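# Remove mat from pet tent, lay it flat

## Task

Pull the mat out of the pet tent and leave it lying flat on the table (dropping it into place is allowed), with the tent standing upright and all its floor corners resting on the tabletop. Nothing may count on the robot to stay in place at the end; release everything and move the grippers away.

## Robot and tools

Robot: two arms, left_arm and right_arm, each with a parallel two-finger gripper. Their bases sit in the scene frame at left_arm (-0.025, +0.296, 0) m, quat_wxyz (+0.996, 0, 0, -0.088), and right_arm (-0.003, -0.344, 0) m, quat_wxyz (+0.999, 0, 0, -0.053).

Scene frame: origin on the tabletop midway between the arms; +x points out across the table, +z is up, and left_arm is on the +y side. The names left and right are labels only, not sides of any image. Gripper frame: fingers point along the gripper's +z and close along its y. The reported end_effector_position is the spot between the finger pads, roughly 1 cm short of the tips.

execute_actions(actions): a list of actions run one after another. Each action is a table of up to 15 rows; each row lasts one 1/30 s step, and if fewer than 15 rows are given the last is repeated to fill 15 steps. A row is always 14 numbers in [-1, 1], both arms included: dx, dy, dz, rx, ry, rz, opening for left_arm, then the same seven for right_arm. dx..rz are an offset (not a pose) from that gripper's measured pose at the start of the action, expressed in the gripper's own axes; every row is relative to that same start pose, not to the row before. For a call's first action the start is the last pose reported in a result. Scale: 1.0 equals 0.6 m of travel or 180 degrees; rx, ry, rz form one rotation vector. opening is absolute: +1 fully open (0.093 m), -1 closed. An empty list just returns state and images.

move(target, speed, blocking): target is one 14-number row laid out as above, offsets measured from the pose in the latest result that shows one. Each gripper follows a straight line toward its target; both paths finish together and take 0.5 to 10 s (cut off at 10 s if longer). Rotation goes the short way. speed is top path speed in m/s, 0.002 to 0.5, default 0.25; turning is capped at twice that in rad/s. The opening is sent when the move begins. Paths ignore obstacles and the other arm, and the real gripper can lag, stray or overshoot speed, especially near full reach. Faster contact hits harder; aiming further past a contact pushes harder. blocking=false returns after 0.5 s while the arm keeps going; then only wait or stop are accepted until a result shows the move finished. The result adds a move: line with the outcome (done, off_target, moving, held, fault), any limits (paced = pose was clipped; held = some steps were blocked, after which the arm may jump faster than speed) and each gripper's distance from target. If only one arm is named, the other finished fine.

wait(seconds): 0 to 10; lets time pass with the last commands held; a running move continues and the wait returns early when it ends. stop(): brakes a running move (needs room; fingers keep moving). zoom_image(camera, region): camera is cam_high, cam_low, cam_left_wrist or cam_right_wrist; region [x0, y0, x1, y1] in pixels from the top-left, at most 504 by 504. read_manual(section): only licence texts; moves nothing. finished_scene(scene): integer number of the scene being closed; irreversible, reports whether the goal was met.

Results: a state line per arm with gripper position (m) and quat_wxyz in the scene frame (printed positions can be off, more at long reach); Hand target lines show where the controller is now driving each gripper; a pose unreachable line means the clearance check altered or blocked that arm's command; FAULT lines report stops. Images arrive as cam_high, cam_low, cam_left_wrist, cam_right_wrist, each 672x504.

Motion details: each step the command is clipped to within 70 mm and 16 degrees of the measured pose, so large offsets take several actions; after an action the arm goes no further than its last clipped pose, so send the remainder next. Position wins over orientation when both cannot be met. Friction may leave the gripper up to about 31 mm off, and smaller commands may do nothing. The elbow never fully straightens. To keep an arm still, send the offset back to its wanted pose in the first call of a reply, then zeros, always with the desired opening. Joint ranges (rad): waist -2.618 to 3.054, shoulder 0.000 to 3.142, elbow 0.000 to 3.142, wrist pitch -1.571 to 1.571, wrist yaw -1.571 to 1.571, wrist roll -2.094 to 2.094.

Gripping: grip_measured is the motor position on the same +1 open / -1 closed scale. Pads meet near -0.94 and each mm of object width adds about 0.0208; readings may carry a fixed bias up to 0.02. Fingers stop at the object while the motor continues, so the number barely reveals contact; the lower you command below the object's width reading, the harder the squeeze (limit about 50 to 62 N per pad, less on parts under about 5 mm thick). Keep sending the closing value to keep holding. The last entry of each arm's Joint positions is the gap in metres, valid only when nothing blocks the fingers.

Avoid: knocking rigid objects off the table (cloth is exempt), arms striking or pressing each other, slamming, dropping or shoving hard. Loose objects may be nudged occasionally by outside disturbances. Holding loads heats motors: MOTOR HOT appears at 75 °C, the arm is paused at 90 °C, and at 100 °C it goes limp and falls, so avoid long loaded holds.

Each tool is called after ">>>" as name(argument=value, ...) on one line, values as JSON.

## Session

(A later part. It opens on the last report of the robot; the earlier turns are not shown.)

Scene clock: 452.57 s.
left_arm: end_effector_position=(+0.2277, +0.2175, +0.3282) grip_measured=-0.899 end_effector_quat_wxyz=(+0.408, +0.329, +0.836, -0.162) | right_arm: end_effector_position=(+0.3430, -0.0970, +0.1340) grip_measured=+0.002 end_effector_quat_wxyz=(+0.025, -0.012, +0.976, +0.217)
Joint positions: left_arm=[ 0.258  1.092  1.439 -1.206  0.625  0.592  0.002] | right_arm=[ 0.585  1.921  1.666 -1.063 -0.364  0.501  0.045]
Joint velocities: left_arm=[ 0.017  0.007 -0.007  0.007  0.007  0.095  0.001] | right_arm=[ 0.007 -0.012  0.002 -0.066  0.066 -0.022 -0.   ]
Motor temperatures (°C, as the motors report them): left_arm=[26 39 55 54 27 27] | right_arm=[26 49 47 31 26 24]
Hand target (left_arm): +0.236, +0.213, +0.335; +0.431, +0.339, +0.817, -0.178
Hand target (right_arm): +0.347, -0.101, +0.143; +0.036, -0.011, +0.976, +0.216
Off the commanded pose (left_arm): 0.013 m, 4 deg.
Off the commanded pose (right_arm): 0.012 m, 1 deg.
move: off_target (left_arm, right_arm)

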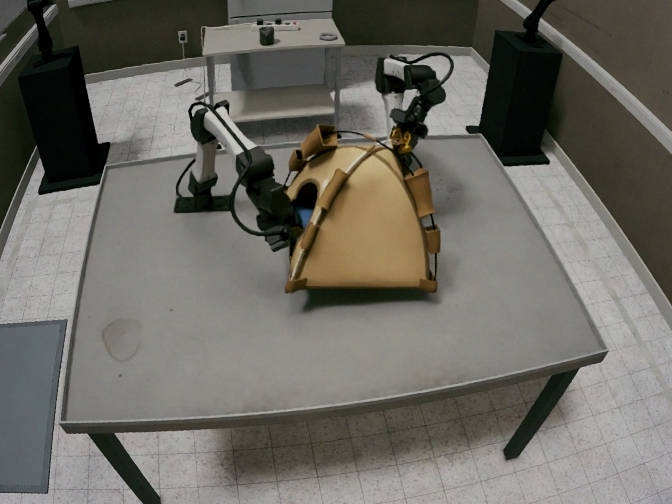

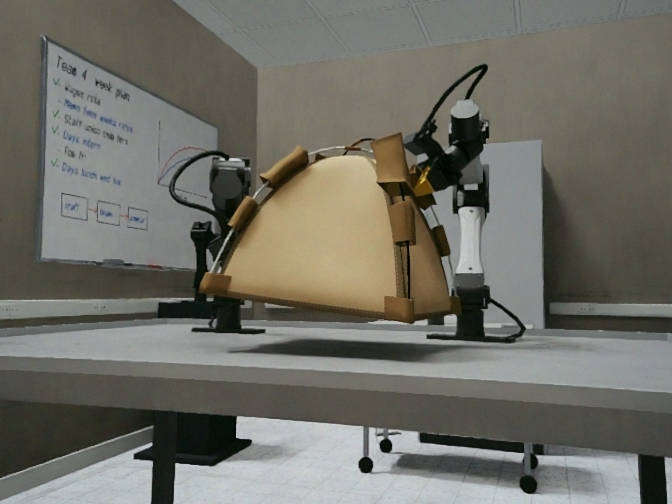

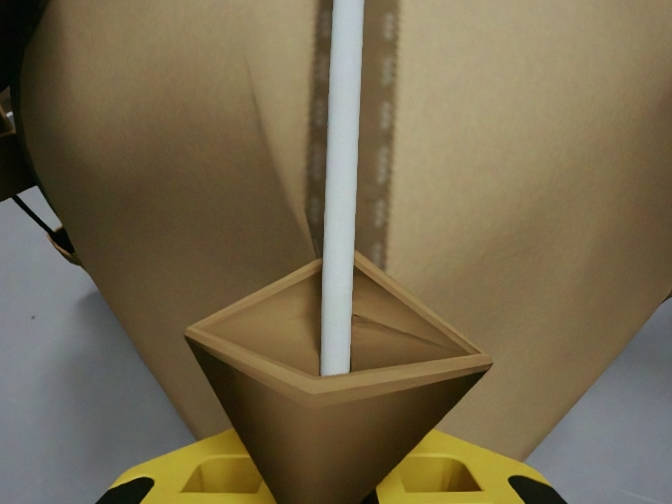

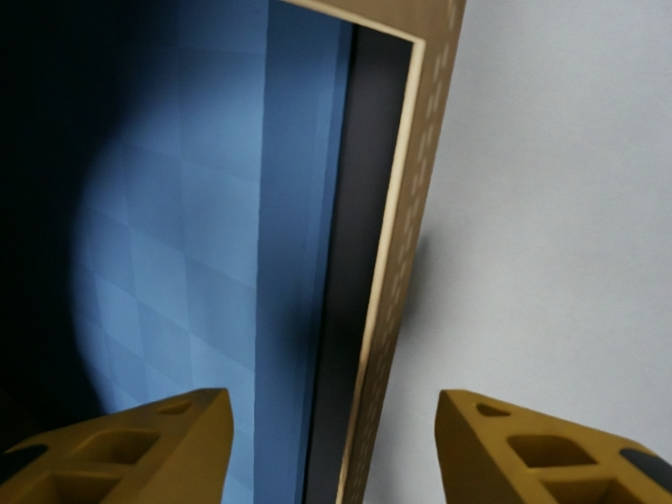

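>>> move(target=[0.051,0.023,0.07,0,-0.02,0,-1, 0,0,0,0,0,0,0.0], speed=0.05)

Scene clock: 462.47 s.
left_arm: end_effector_position=(+0.2460, +0.2232, +0.2628) grip_measured=-0.899 end_effector_quat_wxyz=(+0.394, +0.319, +0.847, -0.162) | right_arm: end_effector_position=(+0.3428, -0.0972, +0.1339) grip_measured=+0.002 end_effector_quat_wxyz=(+0.025, -0.012, +0.976, +0.216)
Joint positions: left_arm=[ 0.266  1.066  1.161 -0.986  0.611  0.587  0.002] | right_arm=[ 0.585  1.921  1.666 -1.064 -0.363  0.501  0.045]
Joint velocities: left_arm=[-0.002  0.007  0.012  0.051 -0.022 -0.022  0.001] | right_arm=[-0.012 -0.012  0.032 -0.066 -0.007  0.007 -0.   ]
Motor temperatures (°C, as the motors report them): left_arm=[26 39 54 54 28 27] | right_arm=[26 50 48 30 26 24]
Hand target (left_arm): +0.247, +0.218, +0.279; +0.432, +0.325, +0.823, -0.172
Hand target (right_arm): +0.343, -0.097, +0.134; +0.025, -0.012, +0.976, +0.217
Off the commanded pose (left_arm): 0.016 m, 6 deg.
Off the commanded pose (right_arm): 0.000 m, 0 deg.
move: off_target (left_arm)

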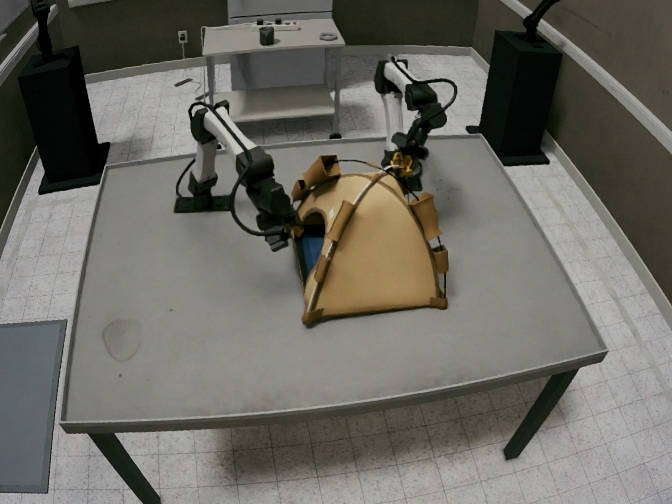

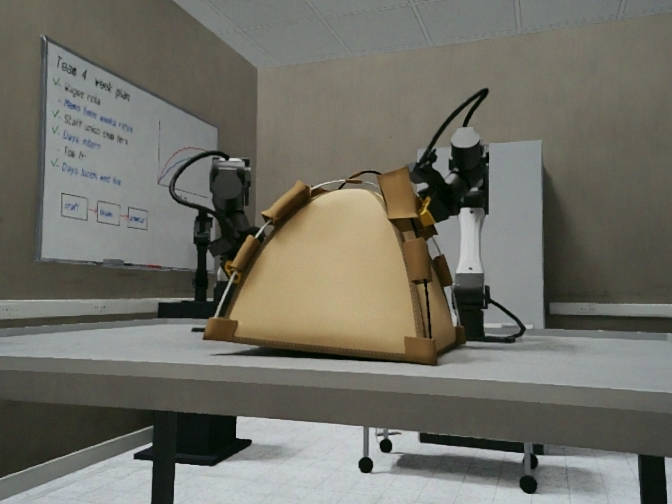

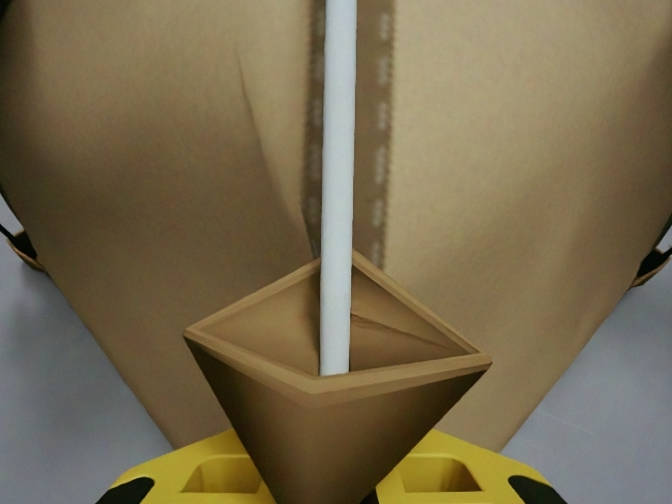

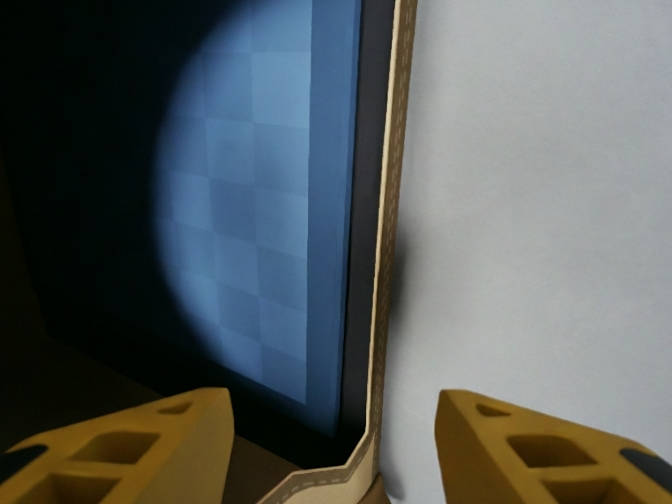

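>>> execute_actions(actions=[[[-0.035,-0.006,-0.02,0,-0.05,0,-1, 0,0.012,0.02,0,0,0,0.0],[-0.035,-0.006,-0.02,0,-0.05,0,-1, 0,0.024,0.04,0,0,0,0.0],[-0.035,-0.006,-0.02,0,-0.05,0,-1, 0,0.036,0.06,0,0,0,0.0],[-0.035,-0.006,-0.02,0,-0.05,0,-1, 0,0.046,0.08,0,0,0,0.0],[-0.035,-0.006,-0.02,0,-0.05,0,-1, 0.003,0.055,0.1,0,0,0,0.0],[-0.035,-0.006,-0.02,0,-0.05,0,-1, 0.003,0.058,0.116,0,0,0,0.0]]])

>>> wait(seconds=0.6)

Scene clock: 485.83 s.
left_arm: end_effector_position=(+0.2444, +0.2240, +0.2702) grip_measured=-0.899 end_effector_quat_wxyz=(+0.419, +0.298, +0.839, -0.175) | right_arm: end_effector_position=(+0.3375, -0.0359, +0.0905) grip_measured=+0.002 end_effector_quat_wxyz=(+0.019, -0.023, +0.976, +0.217)
Joint positions: left_arm=[ 0.294  1.024  1.127 -0.937  0.657  0.538  0.002] | right_arm=[ 0.721  2.044  1.666 -0.908 -0.337  0.615  0.045]
Joint velocities: left_arm=[-0.012  0.002 -0.027  0.007 -0.037 -0.022 -0.   ] | right_arm=[-0.002  0.007  0.012  0.183  0.022  0.066  0.   ]
Motor temperatures (°C, as the motors report them): left_arm=[26 39 52 53 28 27] | right_arm=[26 50 48 30 26 24]
Hand target (left_arm): +0.246, +0.218, +0.287; +0.457, +0.307, +0.814, -0.186
Hand target (right_arm): +0.344, -0.037, +0.085; +0.025, -0.012, +0.976, +0.215
Off the commanded pose (left_arm): 0.018 m, 6 deg.
Off the commanded pose (right_arm): 0.007 m, 1 deg.

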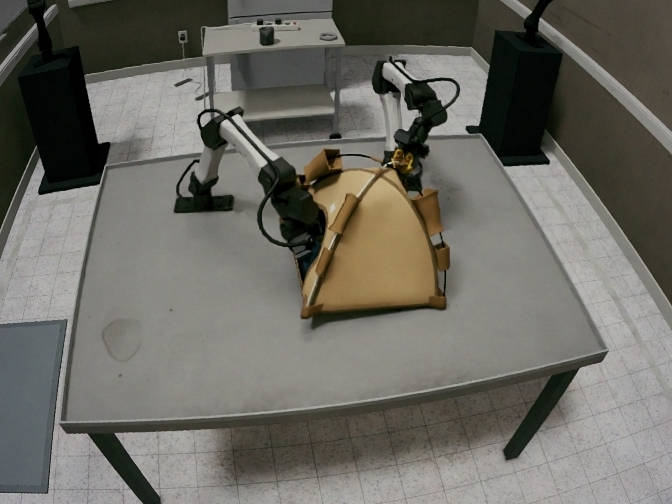

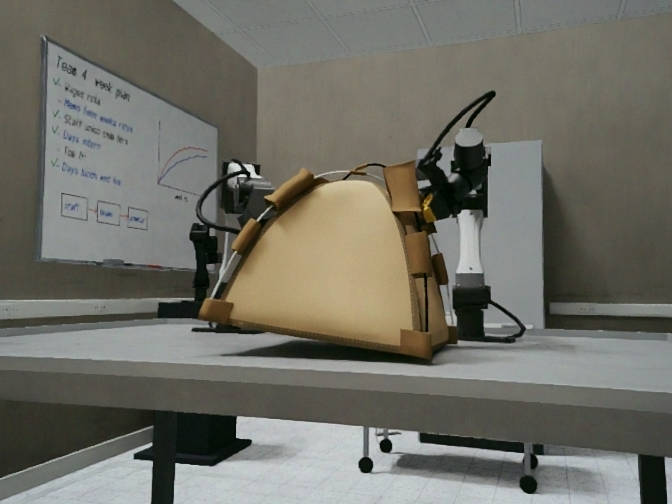

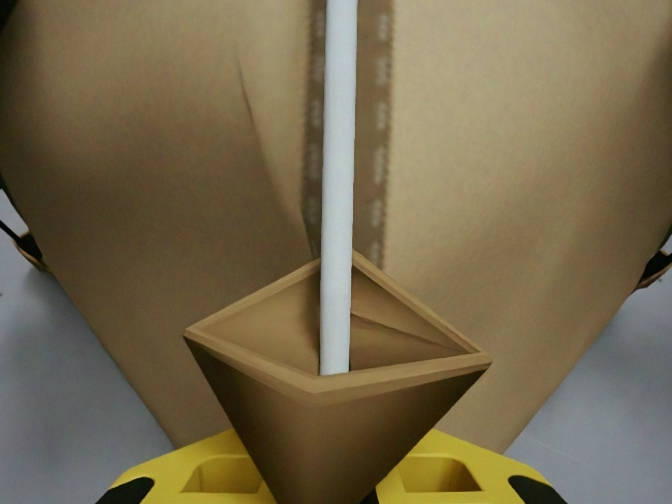

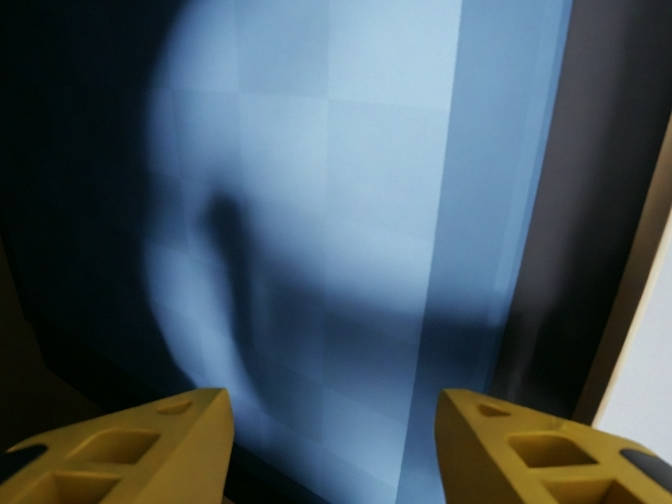

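Scene clock: 486.43 s.
left_arm: end_effector_position=(+0.2448, +0.2239, +0.2705) grip_measured=-0.899 end_effector_quat_wxyz=(+0.420, +0.296, +0.840, -0.176) | right_arm: end_effector_position=(+0.3404, -0.0345, +0.0913) grip_measured=+0.002 end_effector_quat_wxyz=(+0.025, -0.020, +0.975, +0.219)
Joint positions: left_arm=[ 0.294  1.024  1.126 -0.934  0.658  0.533  0.002] | right_arm=[ 0.721  2.044  1.666 -0.894 -0.334  0.624  0.045]
Joint velocities: left_arm=[ 0.002 -0.032  0.007 -0.022  0.007 -0.007  0.001] | right_arm=[-0.012 -0.002 -0.007 -0.022  0.022  0.037  0.001]
Motor temperatures (°C, as the motors report them): left_arm=[26 39 52 53 28 27] | right_arm=[26 51 48 30 26 24]
Hand target (left_arm): +0.246, +0.218, +0.287; +0.457, +0.307, +0.814, -0.186
Hand target (right_arm): +0.344, -0.037, +0.085; +0.025, -0.012, +0.976, +0.215
Off the commanded pose (left_arm): 0.017 m, 6 deg.
Off the commanded pose (right_arm): 0.007 m, 1 deg.
wait: 0.60 s; at rest by 0.23 s

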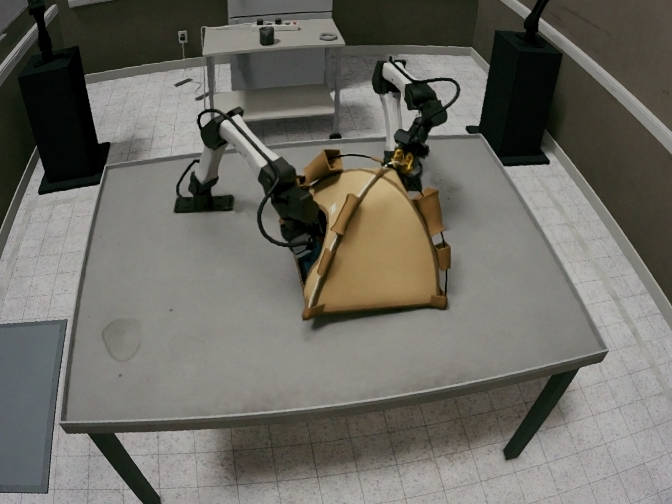

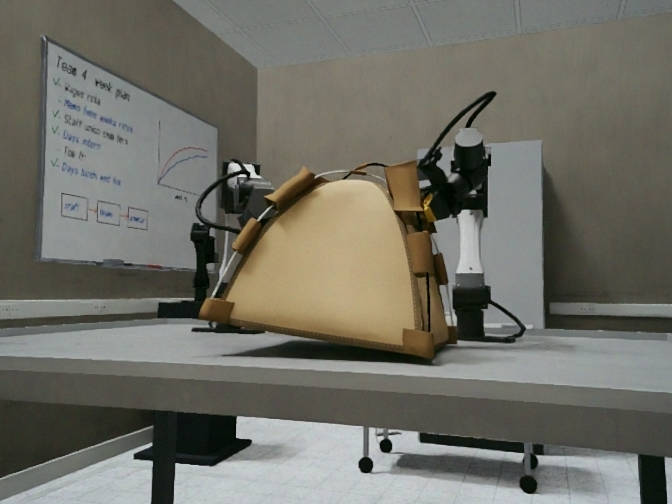

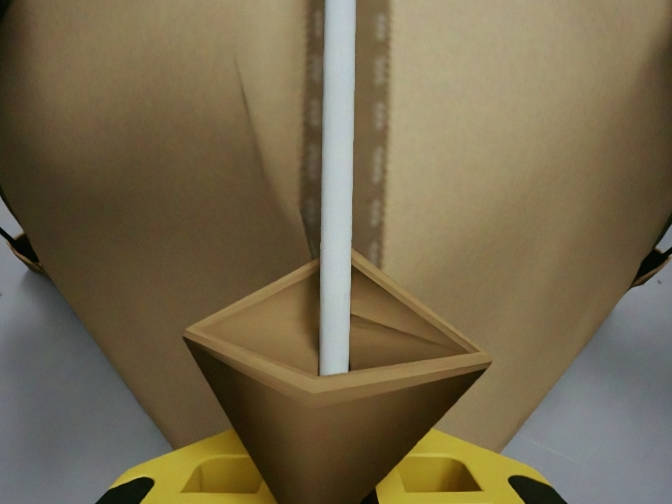

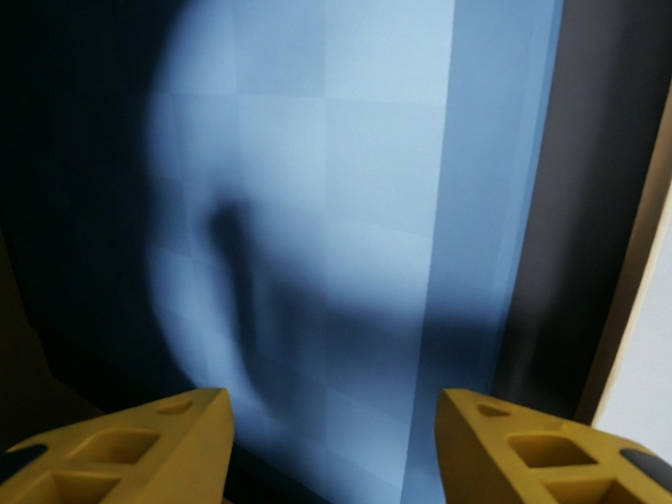

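>>> execute_actions(actions=[[[-0.027,-0.008,-0.01,0.004,-0.027,0.012,-1, 0,-0.012,-0.005,0,0,0,0.0],[-0.027,-0.008,-0.01,0.004,-0.027,0.012,-1, 0,-0.024,-0.01,0,0,0,0.0],[-0.027,-0.008,-0.01,0.004,-0.027,0.012,-1, 0,-0.035,-0.014,0,0,0,0.0],[-0.027,-0.008,-0.01,0.004,-0.027,0.012,-1, 0,-0.038,-0.01,0,0,0,0.0],[-0.027,-0.008,-0.01,0.004,-0.027,0.012,-1, 0,-0.042,0.0,0,0,0,0.0],[-0.027,-0.008,-0.01,0.004,-0.027,0.012,-1, 0,-0.048,0.015,0,0,0,0.0],[-0.027,-0.008,-0.01,0.004,-0.027,0.012,-1, 0,-0.055,0.03,0,0,0,0.0],[-0.027,-0.008,-0.01,0.004,-0.027,0.012,-1, 0,-0.062,0.045,0,0,0,0.0]]])

>>> wait(seconds=0.6)

Scene clock: 501.83 s.
left_arm: end_effector_position=(+0.2444, +0.2239, +0.2702) grip_measured=-0.899 end_effector_quat_wxyz=(+0.419, +0.296, +0.840, -0.177) | right_arm: end_effector_position=(+0.3425, -0.0563, +0.0646) grip_measured=+0.002 end_effector_quat_wxyz=(+0.028, -0.018, +0.975, +0.219)
Joint positions: left_arm=[ 0.294  1.024  1.126 -0.937  0.658  0.533  0.002] | right_arm=[ 0.675  2.022  1.528 -0.786 -0.342  0.582  0.045]
Joint velocities: left_arm=[-0.012  0.017 -0.007 -0.037  0.022  0.022 -0.001] | right_arm=[-0.002 -0.017 -0.022  0.168  0.007 -0.081 -0.   ]
Motor temperatures (°C, as the motors report them): left_arm=[26 39 51 54 29 27] | right_arm=[26 51 48 30 26 24]
Hand target (left_arm): +0.245, +0.218, +0.287; +0.455, +0.308, +0.815, -0.185
Hand target (right_arm): +0.343, -0.057, +0.051; +0.024, -0.020, +0.975, +0.219
Off the commanded pose (left_arm): 0.018 m, 5 deg.
Off the commanded pose (right_arm): 0.014 m, 0 deg.

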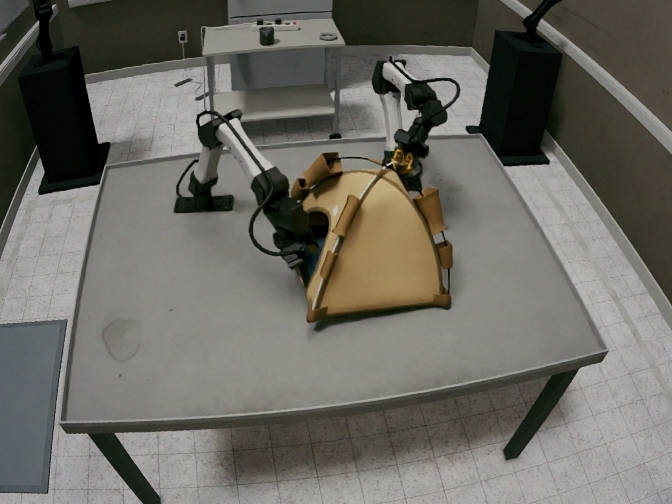

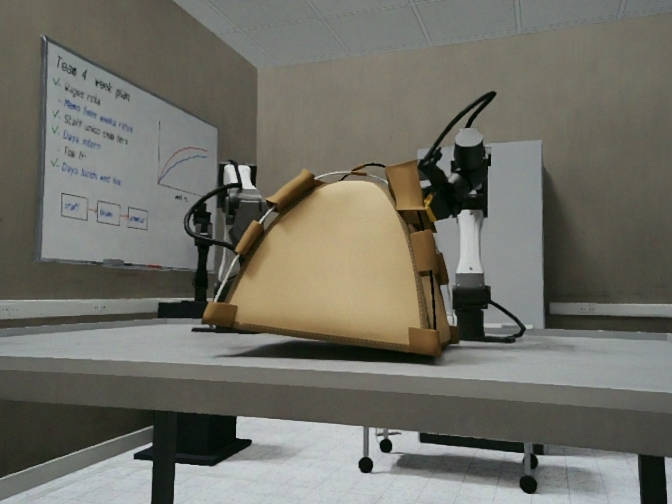

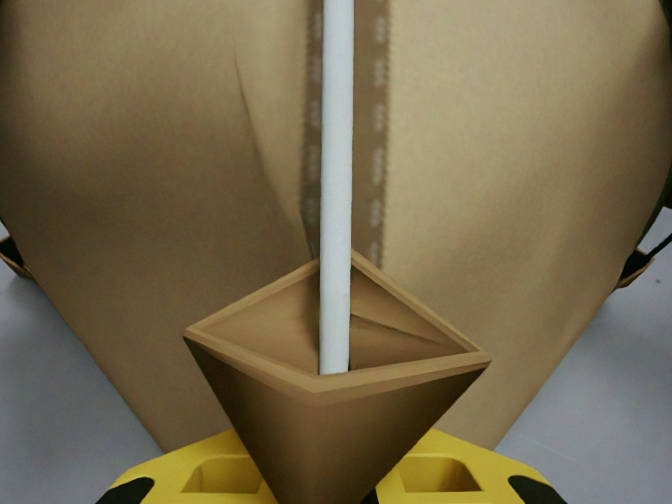

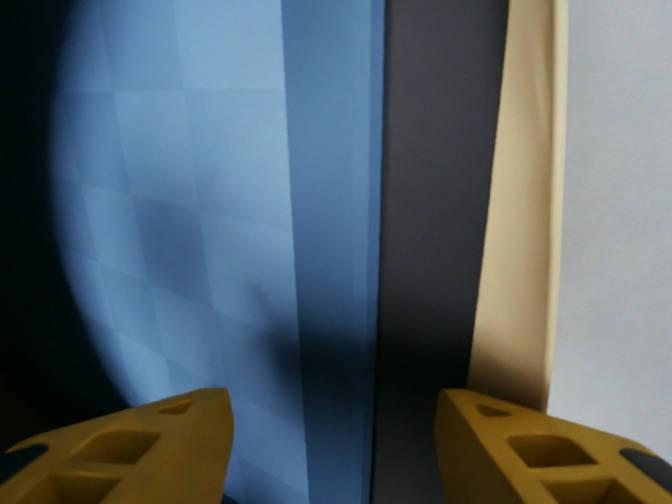

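Scene clock: 502.43 s.
left_arm: end_effector_position=(+0.2444, +0.2239, +0.2702) grip_measured=-0.899 end_effector_quat_wxyz=(+0.419, +0.296, +0.840, -0.177) | right_arm: end_effector_position=(+0.3471, -0.0531, +0.0665) grip_measured=+0.002 end_effector_quat_wxyz=(+0.038, -0.021, +0.973, +0.226)
Joint positions: left_arm=[ 0.294  1.024  1.126 -0.937  0.658  0.533  0.002] | right_arm=[ 0.675  2.022  1.528 -0.761 -0.343  0.58   0.045]
Joint velocities: left_arm=[ 0.002 -0.007 -0.012  0.022  0.051 -0.051 -0.   ] | right_arm=[ 0.002 -0.002  0.007 -0.066 -0.037 -0.022 -0.001]
Motor temperatures (°C, as the motors report them): left_arm=[26 39 51 54 29 27] | right_arm=[26 51 48 30 26 24]
Hand target (left_arm): +0.245, +0.218, +0.287; +0.455, +0.308, +0.815, -0.185
Hand target (right_arm): +0.343, -0.057, +0.051; +0.024, -0.020, +0.975, +0.219
Off the commanded pose (left_arm): 0.018 m, 5 deg.
Off the commanded pose (right_arm): 0.016 m, 2 deg.
wait: 0.60 s; at rest by 0.33 s

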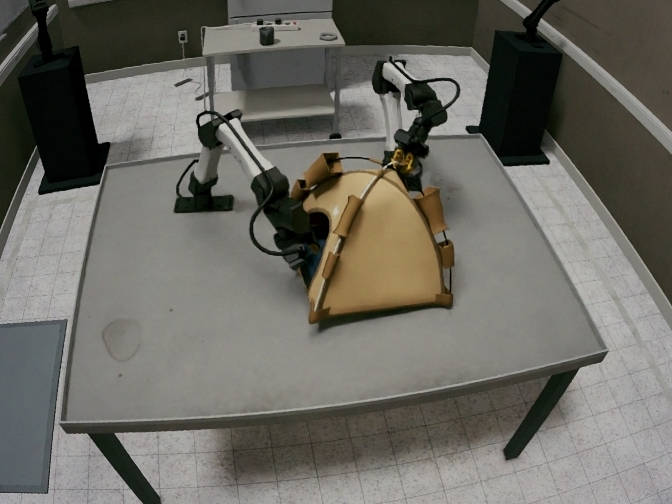

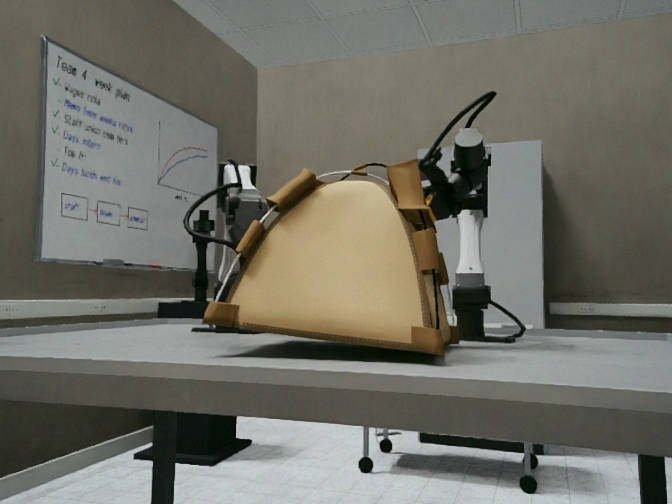

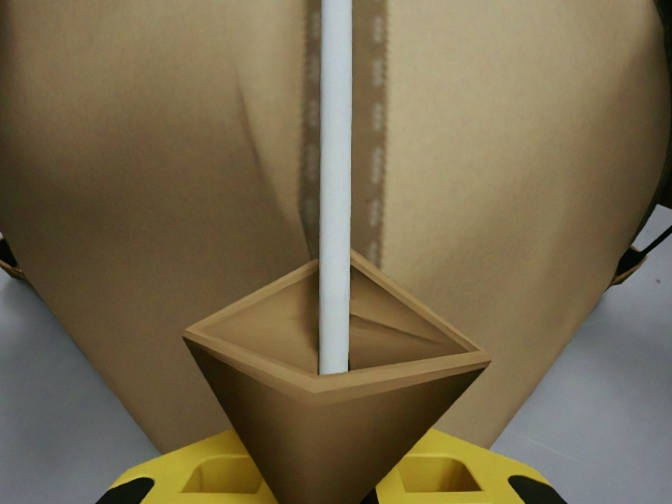

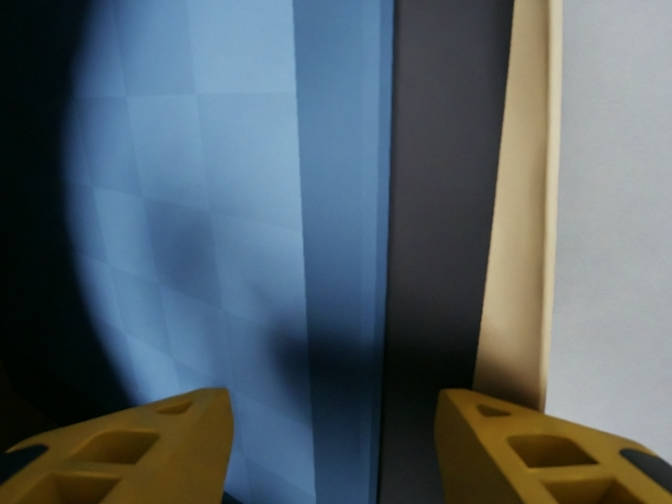

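>>> execute_actions(actions=[[[-0.027,-0.008,-0.01,0.004,-0.027,0.012,-1, 0,0,0.02,0,0,0,0.0],[-0.027,-0.008,-0.01,0.004,-0.027,0.012,-1, 0,0,0.035,0,0,0,0.0],[-0.027,-0.008,-0.01,0.004,-0.027,0.012,-1, 0,0,0.05,0,0,0,0.0],[-0.027,-0.008,-0.01,0.004,-0.027,0.012,-1, 0,0,0.065,0,0,0,0.0]]])

>>> wait(seconds=0.6)

Scene clock: 509.13 s.
left_arm: end_effector_position=(+0.2436, +0.2238, +0.2694) grip_measured=-0.899 end_effector_quat_wxyz=(+0.417, +0.295, +0.841, -0.178) | right_arm: end_effector_position=(+0.3555, -0.0352, +0.0476) grip_measured=+0.002 end_effector_quat_wxyz=(+0.049, -0.025, +0.970, +0.236)
Joint positions: left_arm=[ 0.294  1.024  1.126 -0.942  0.658  0.533  0.002] | right_arm=[ 0.698  2.082  1.528 -0.663 -0.342  0.601  0.045]
Joint velocities: left_arm=[ 0.002 -0.012 -0.002 -0.022  0.007  0.007  0.   ] | right_arm=[-0.007 -0.017 -0.002  0.081 -0.007  0.051 -0.   ]
Motor temperatures (°C, as the motors report them): left_arm=[26 39 51 54 29 27] | right_arm=[26 51 48 30 26 24]
Hand target (left_arm): +0.244, +0.218, +0.287; +0.454, +0.308, +0.815, -0.186
Hand target (right_arm): +0.350, -0.037, +0.032; +0.038, -0.021, +0.973, +0.225
Off the commanded pose (left_arm): 0.019 m, 6 deg.
Off the commanded pose (right_arm): 0.017 m, 2 deg.

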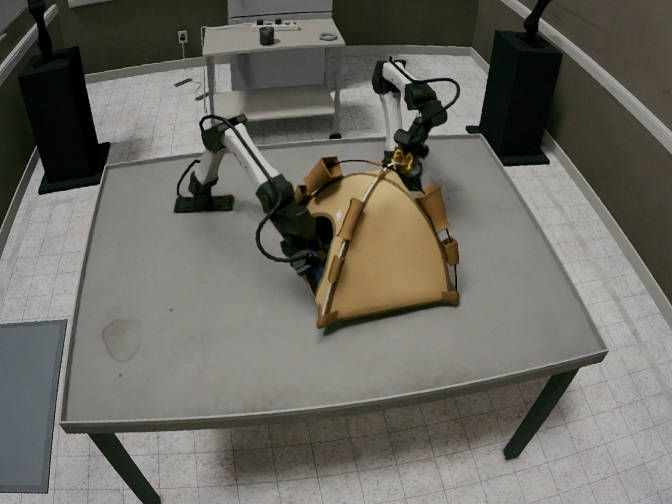

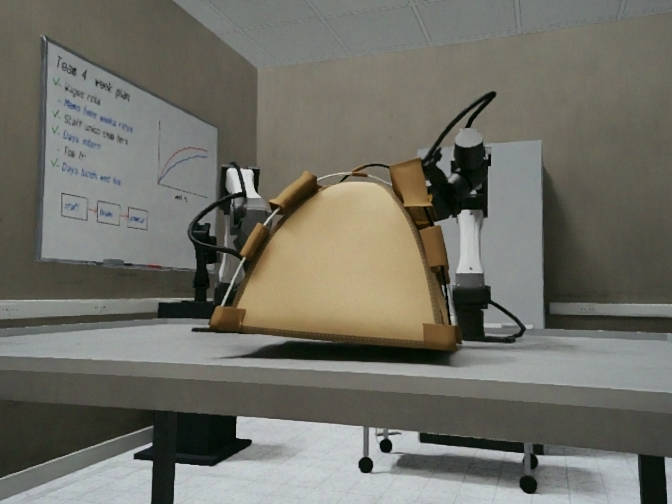

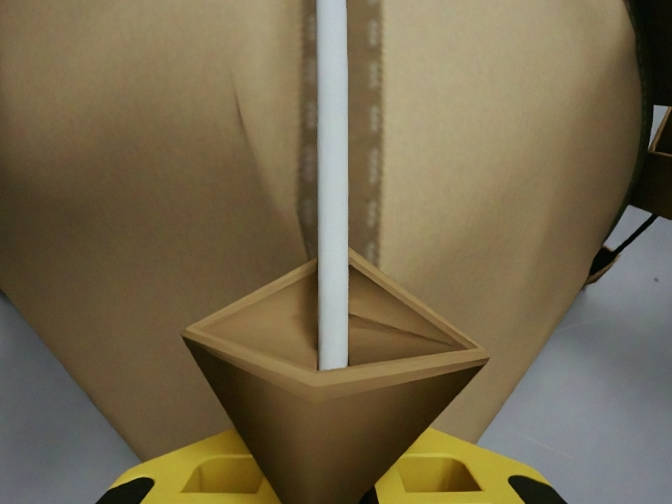

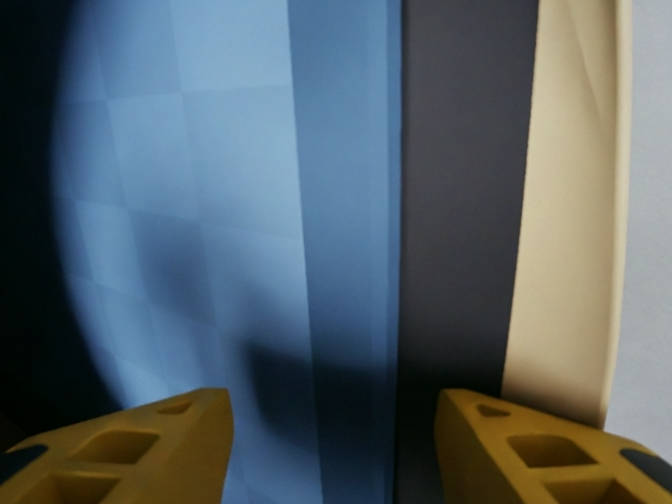

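Scene clock: 509.73 s.
left_arm: end_effector_position=(+0.2436, +0.2238, +0.2694) grip_measured=-0.899 end_effector_quat_wxyz=(+0.417, +0.295, +0.841, -0.178) | right_arm: end_effector_position=(+0.3564, -0.0346, +0.0480) grip_measured=+0.002 end_effector_quat_wxyz=(+0.051, -0.025, +0.970, +0.237)
Joint positions: left_arm=[ 0.294  1.024  1.126 -0.942  0.658  0.533  0.002] | right_arm=[ 0.698  2.082  1.528 -0.658 -0.342  0.603  0.045]
Joint velocities: left_arm=[-0.007  0.002  0.002  0.007  0.095  0.022  0.001] | right_arm=[-0.012 -0.007  0.017  0.022 -0.022 -0.037 -0.001]
Motor temperatures (°C, as the motors report them): left_arm=[26 39 51 54 29 27] | right_arm=[26 51 48 30 26 24]
Hand target (left_arm): +0.244, +0.218, +0.287; +0.454, +0.308, +0.815, -0.186
Hand target (right_arm): +0.350, -0.037, +0.032; +0.038, -0.022, +0.973, +0.225
Off the commanded pose (left_arm): 0.019 m, 6 deg.
Off the commanded pose (right_arm): 0.018 m, 2 deg.
wait: 0.60 s; at rest by 0.17 s

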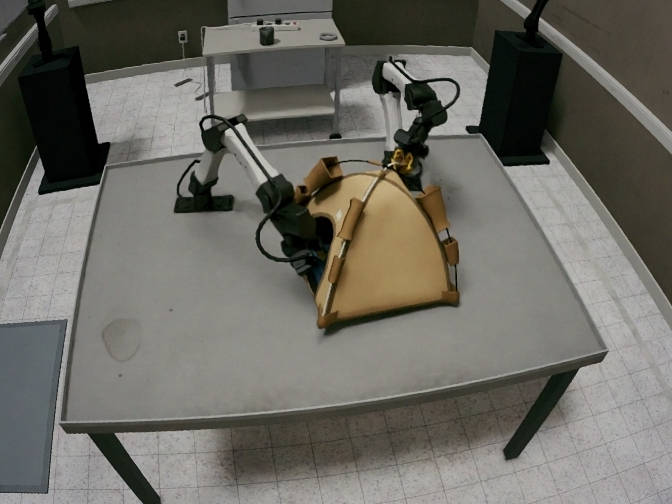

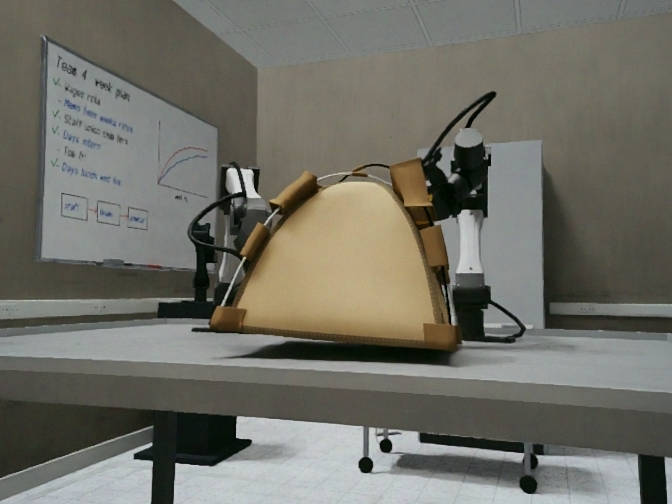

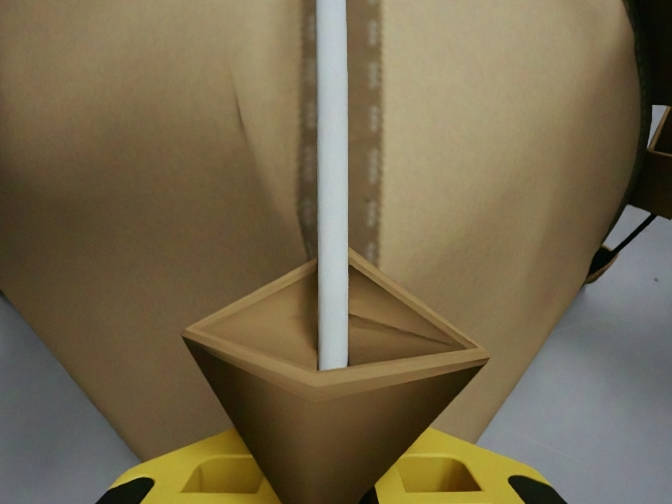

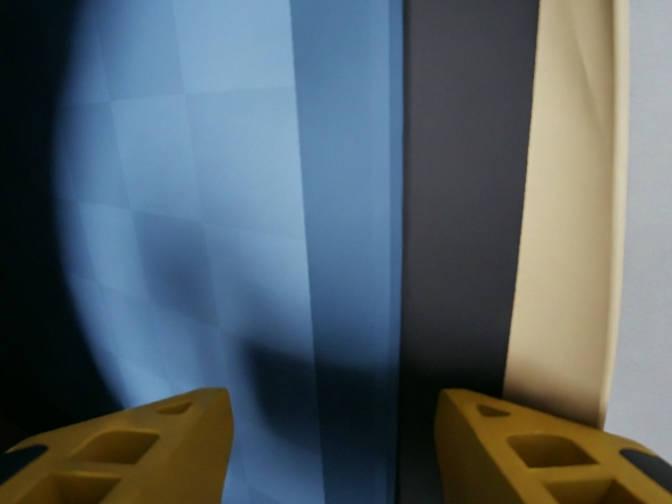

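>>> execute_actions(actions=[[[-0.028,-0.008,-0.011,0.004,-0.029,0.012,-1, 0,-0.011,0.022,-0.02,0,0,0.0],[-0.028,-0.008,-0.011,0.004,-0.029,0.012,-1, 0,-0.011,0.022,-0.04,0,0,0.0],[-0.028,-0.008,-0.011,0.004,-0.029,0.012,-1, 0,-0.011,0.022,-0.06,0,0,0.0],[-0.028,-0.008,-0.011,0.004,-0.029,0.012,-1, 0,-0.011,0.022,-0.08,0,0,0.0],[-0.028,-0.008,-0.011,0.004,-0.029,0.012,-1, 0,-0.011,0.022,-0.09,0,0,0.0]],[[-0.028,-0.008,-0.011,0.004,-0.029,0.012,-1, 0,-0.017,0.019,-0.02,0,0,0.0],[-0.028,-0.008,-0.011,0.004,-0.029,0.012,-1, 0,-0.017,0.019,-0.04,0,0,0.0],[-0.028,-0.008,-0.011,0.004,-0.029,0.012,-1, 0,-0.017,0.019,-0.06,0,0,0.0],[-0.028,-0.008,-0.011,0.004,-0.029,0.012,-1, 0,-0.017,0.019,-0.07,0,0,0.0]]])

>>> wait(seconds=0.6)

Scene clock: 524.27 s.
left_arm: end_effector_position=(+0.2423, +0.2236, +0.2683) grip_measured=-0.899 end_effector_quat_wxyz=(+0.413, +0.292, +0.844, -0.181) | right_arm: end_effector_position=(+0.3692, -0.0343, +0.0348) grip_measured=+0.002 end_effector_quat_wxyz=(+0.055, -0.043, +0.887, +0.457)
Joint positions: left_arm=[ 0.294  1.024  1.126 -0.95   0.658  0.526  0.002] | right_arm=[ 0.551  2.106  1.237 -0.091 -0.791  0.609  0.045]
Joint velocities: left_arm=[-0.012  0.002  0.022  0.095  0.037 -0.051 -0.002] | right_arm=[-0.017  0.002 -0.022  0.139 -0.037  0.081 -0.001]
Motor temperatures (°C, as the motors report them): left_arm=[26 39 51 54 29 27] | right_arm=[26 51 47 30 26 24]
Hand target (left_arm): +0.242, +0.218, +0.286; +0.451, +0.305, +0.817, -0.190
Hand target (right_arm): +0.361, -0.036, +0.018; +0.039, -0.035, +0.887, +0.458
Off the commanded pose (left_arm): 0.019 m, 6 deg.
Off the commanded pose (right_arm): 0.019 m, 2 deg.

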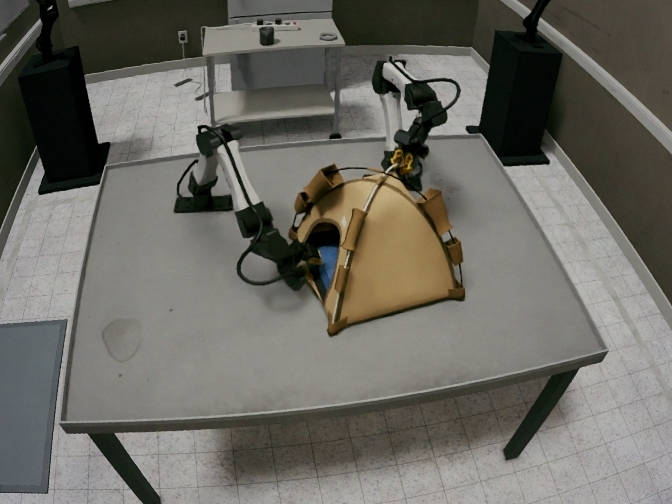

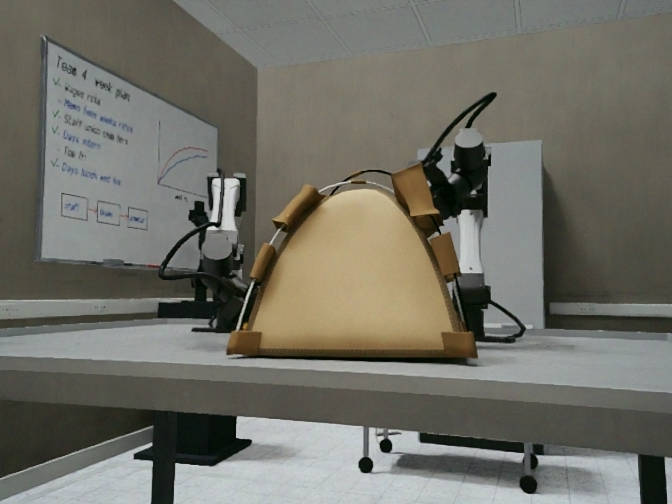

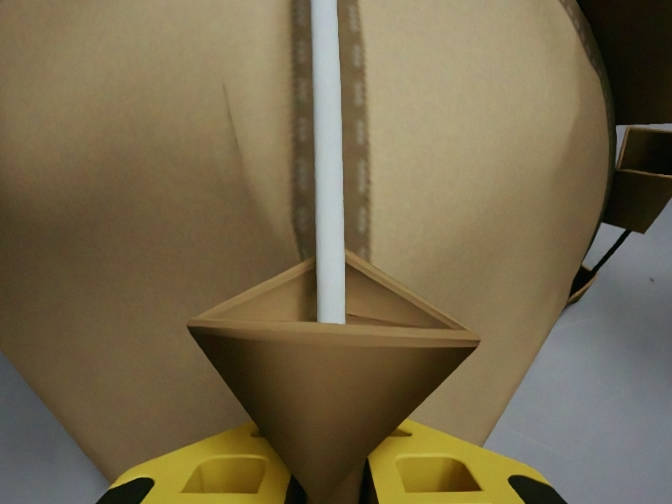

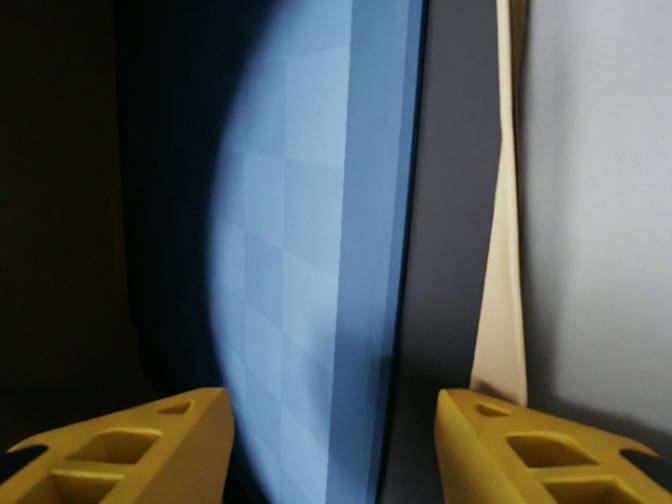

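Scene clock: 524.87 s.
left_arm: end_effector_position=(+0.2423, +0.2236, +0.2683) grip_measured=-0.899 end_effector_quat_wxyz=(+0.413, +0.291, +0.844, -0.181) | right_arm: end_effector_position=(+0.3709, -0.0320, +0.0381) grip_measured=+0.002 end_effector_quat_wxyz=(+0.060, -0.046, +0.882, +0.465)
Joint positions: left_arm=[ 0.294  1.024  1.126 -0.95   0.658  0.525  0.002] | right_arm=[ 0.551  2.106  1.235 -0.066 -0.802  0.615  0.045]
Joint velocities: left_arm=[ 0.007 -0.002 -0.007  0.037  0.066 -0.007  0.   ] | right_arm=[ 0.002 -0.017  0.012 -0.007 -0.007  0.051 -0.   ]
Motor temperatures (°C, as the motors report them): left_arm=[26 39 51 54 29 27] | right_arm=[26 51 47 30 26 24]
Hand target (left_arm): +0.242, +0.218, +0.286; +0.451, +0.305, +0.817, -0.190
Hand target (right_arm): +0.361, -0.036, +0.018; +0.039, -0.035, +0.887, +0.458
Off the commanded pose (left_arm): 0.019 m, 6 deg.
Off the commanded pose (right_arm): 0.023 m, 3 deg.
wait: 0.60 s; at rest by 0.30 s

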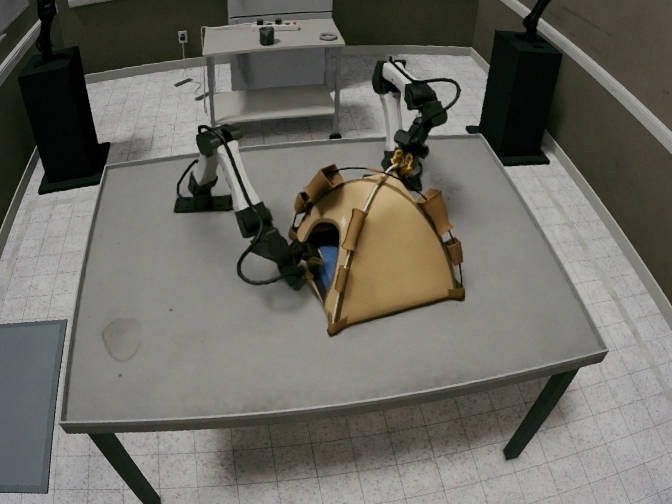

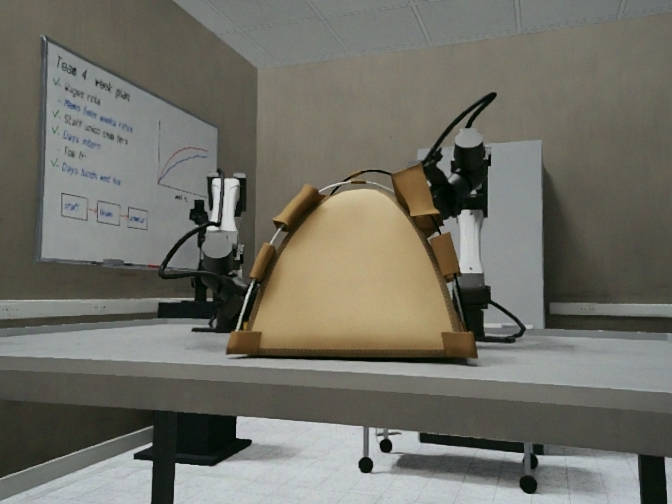

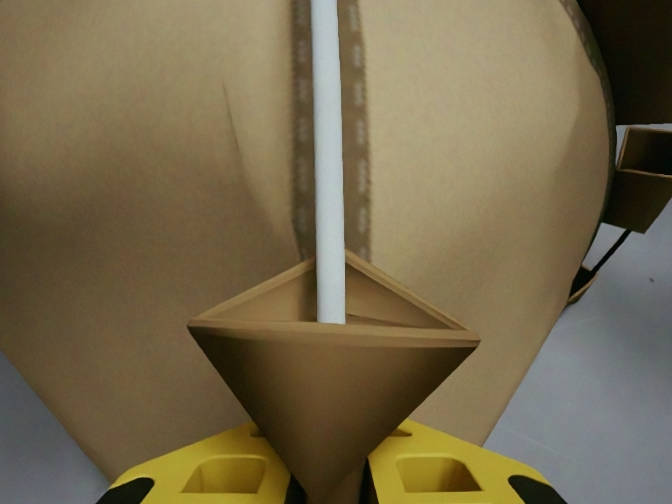

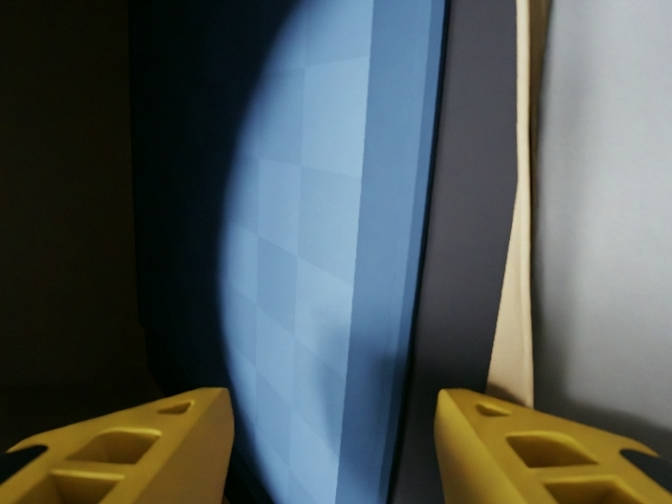

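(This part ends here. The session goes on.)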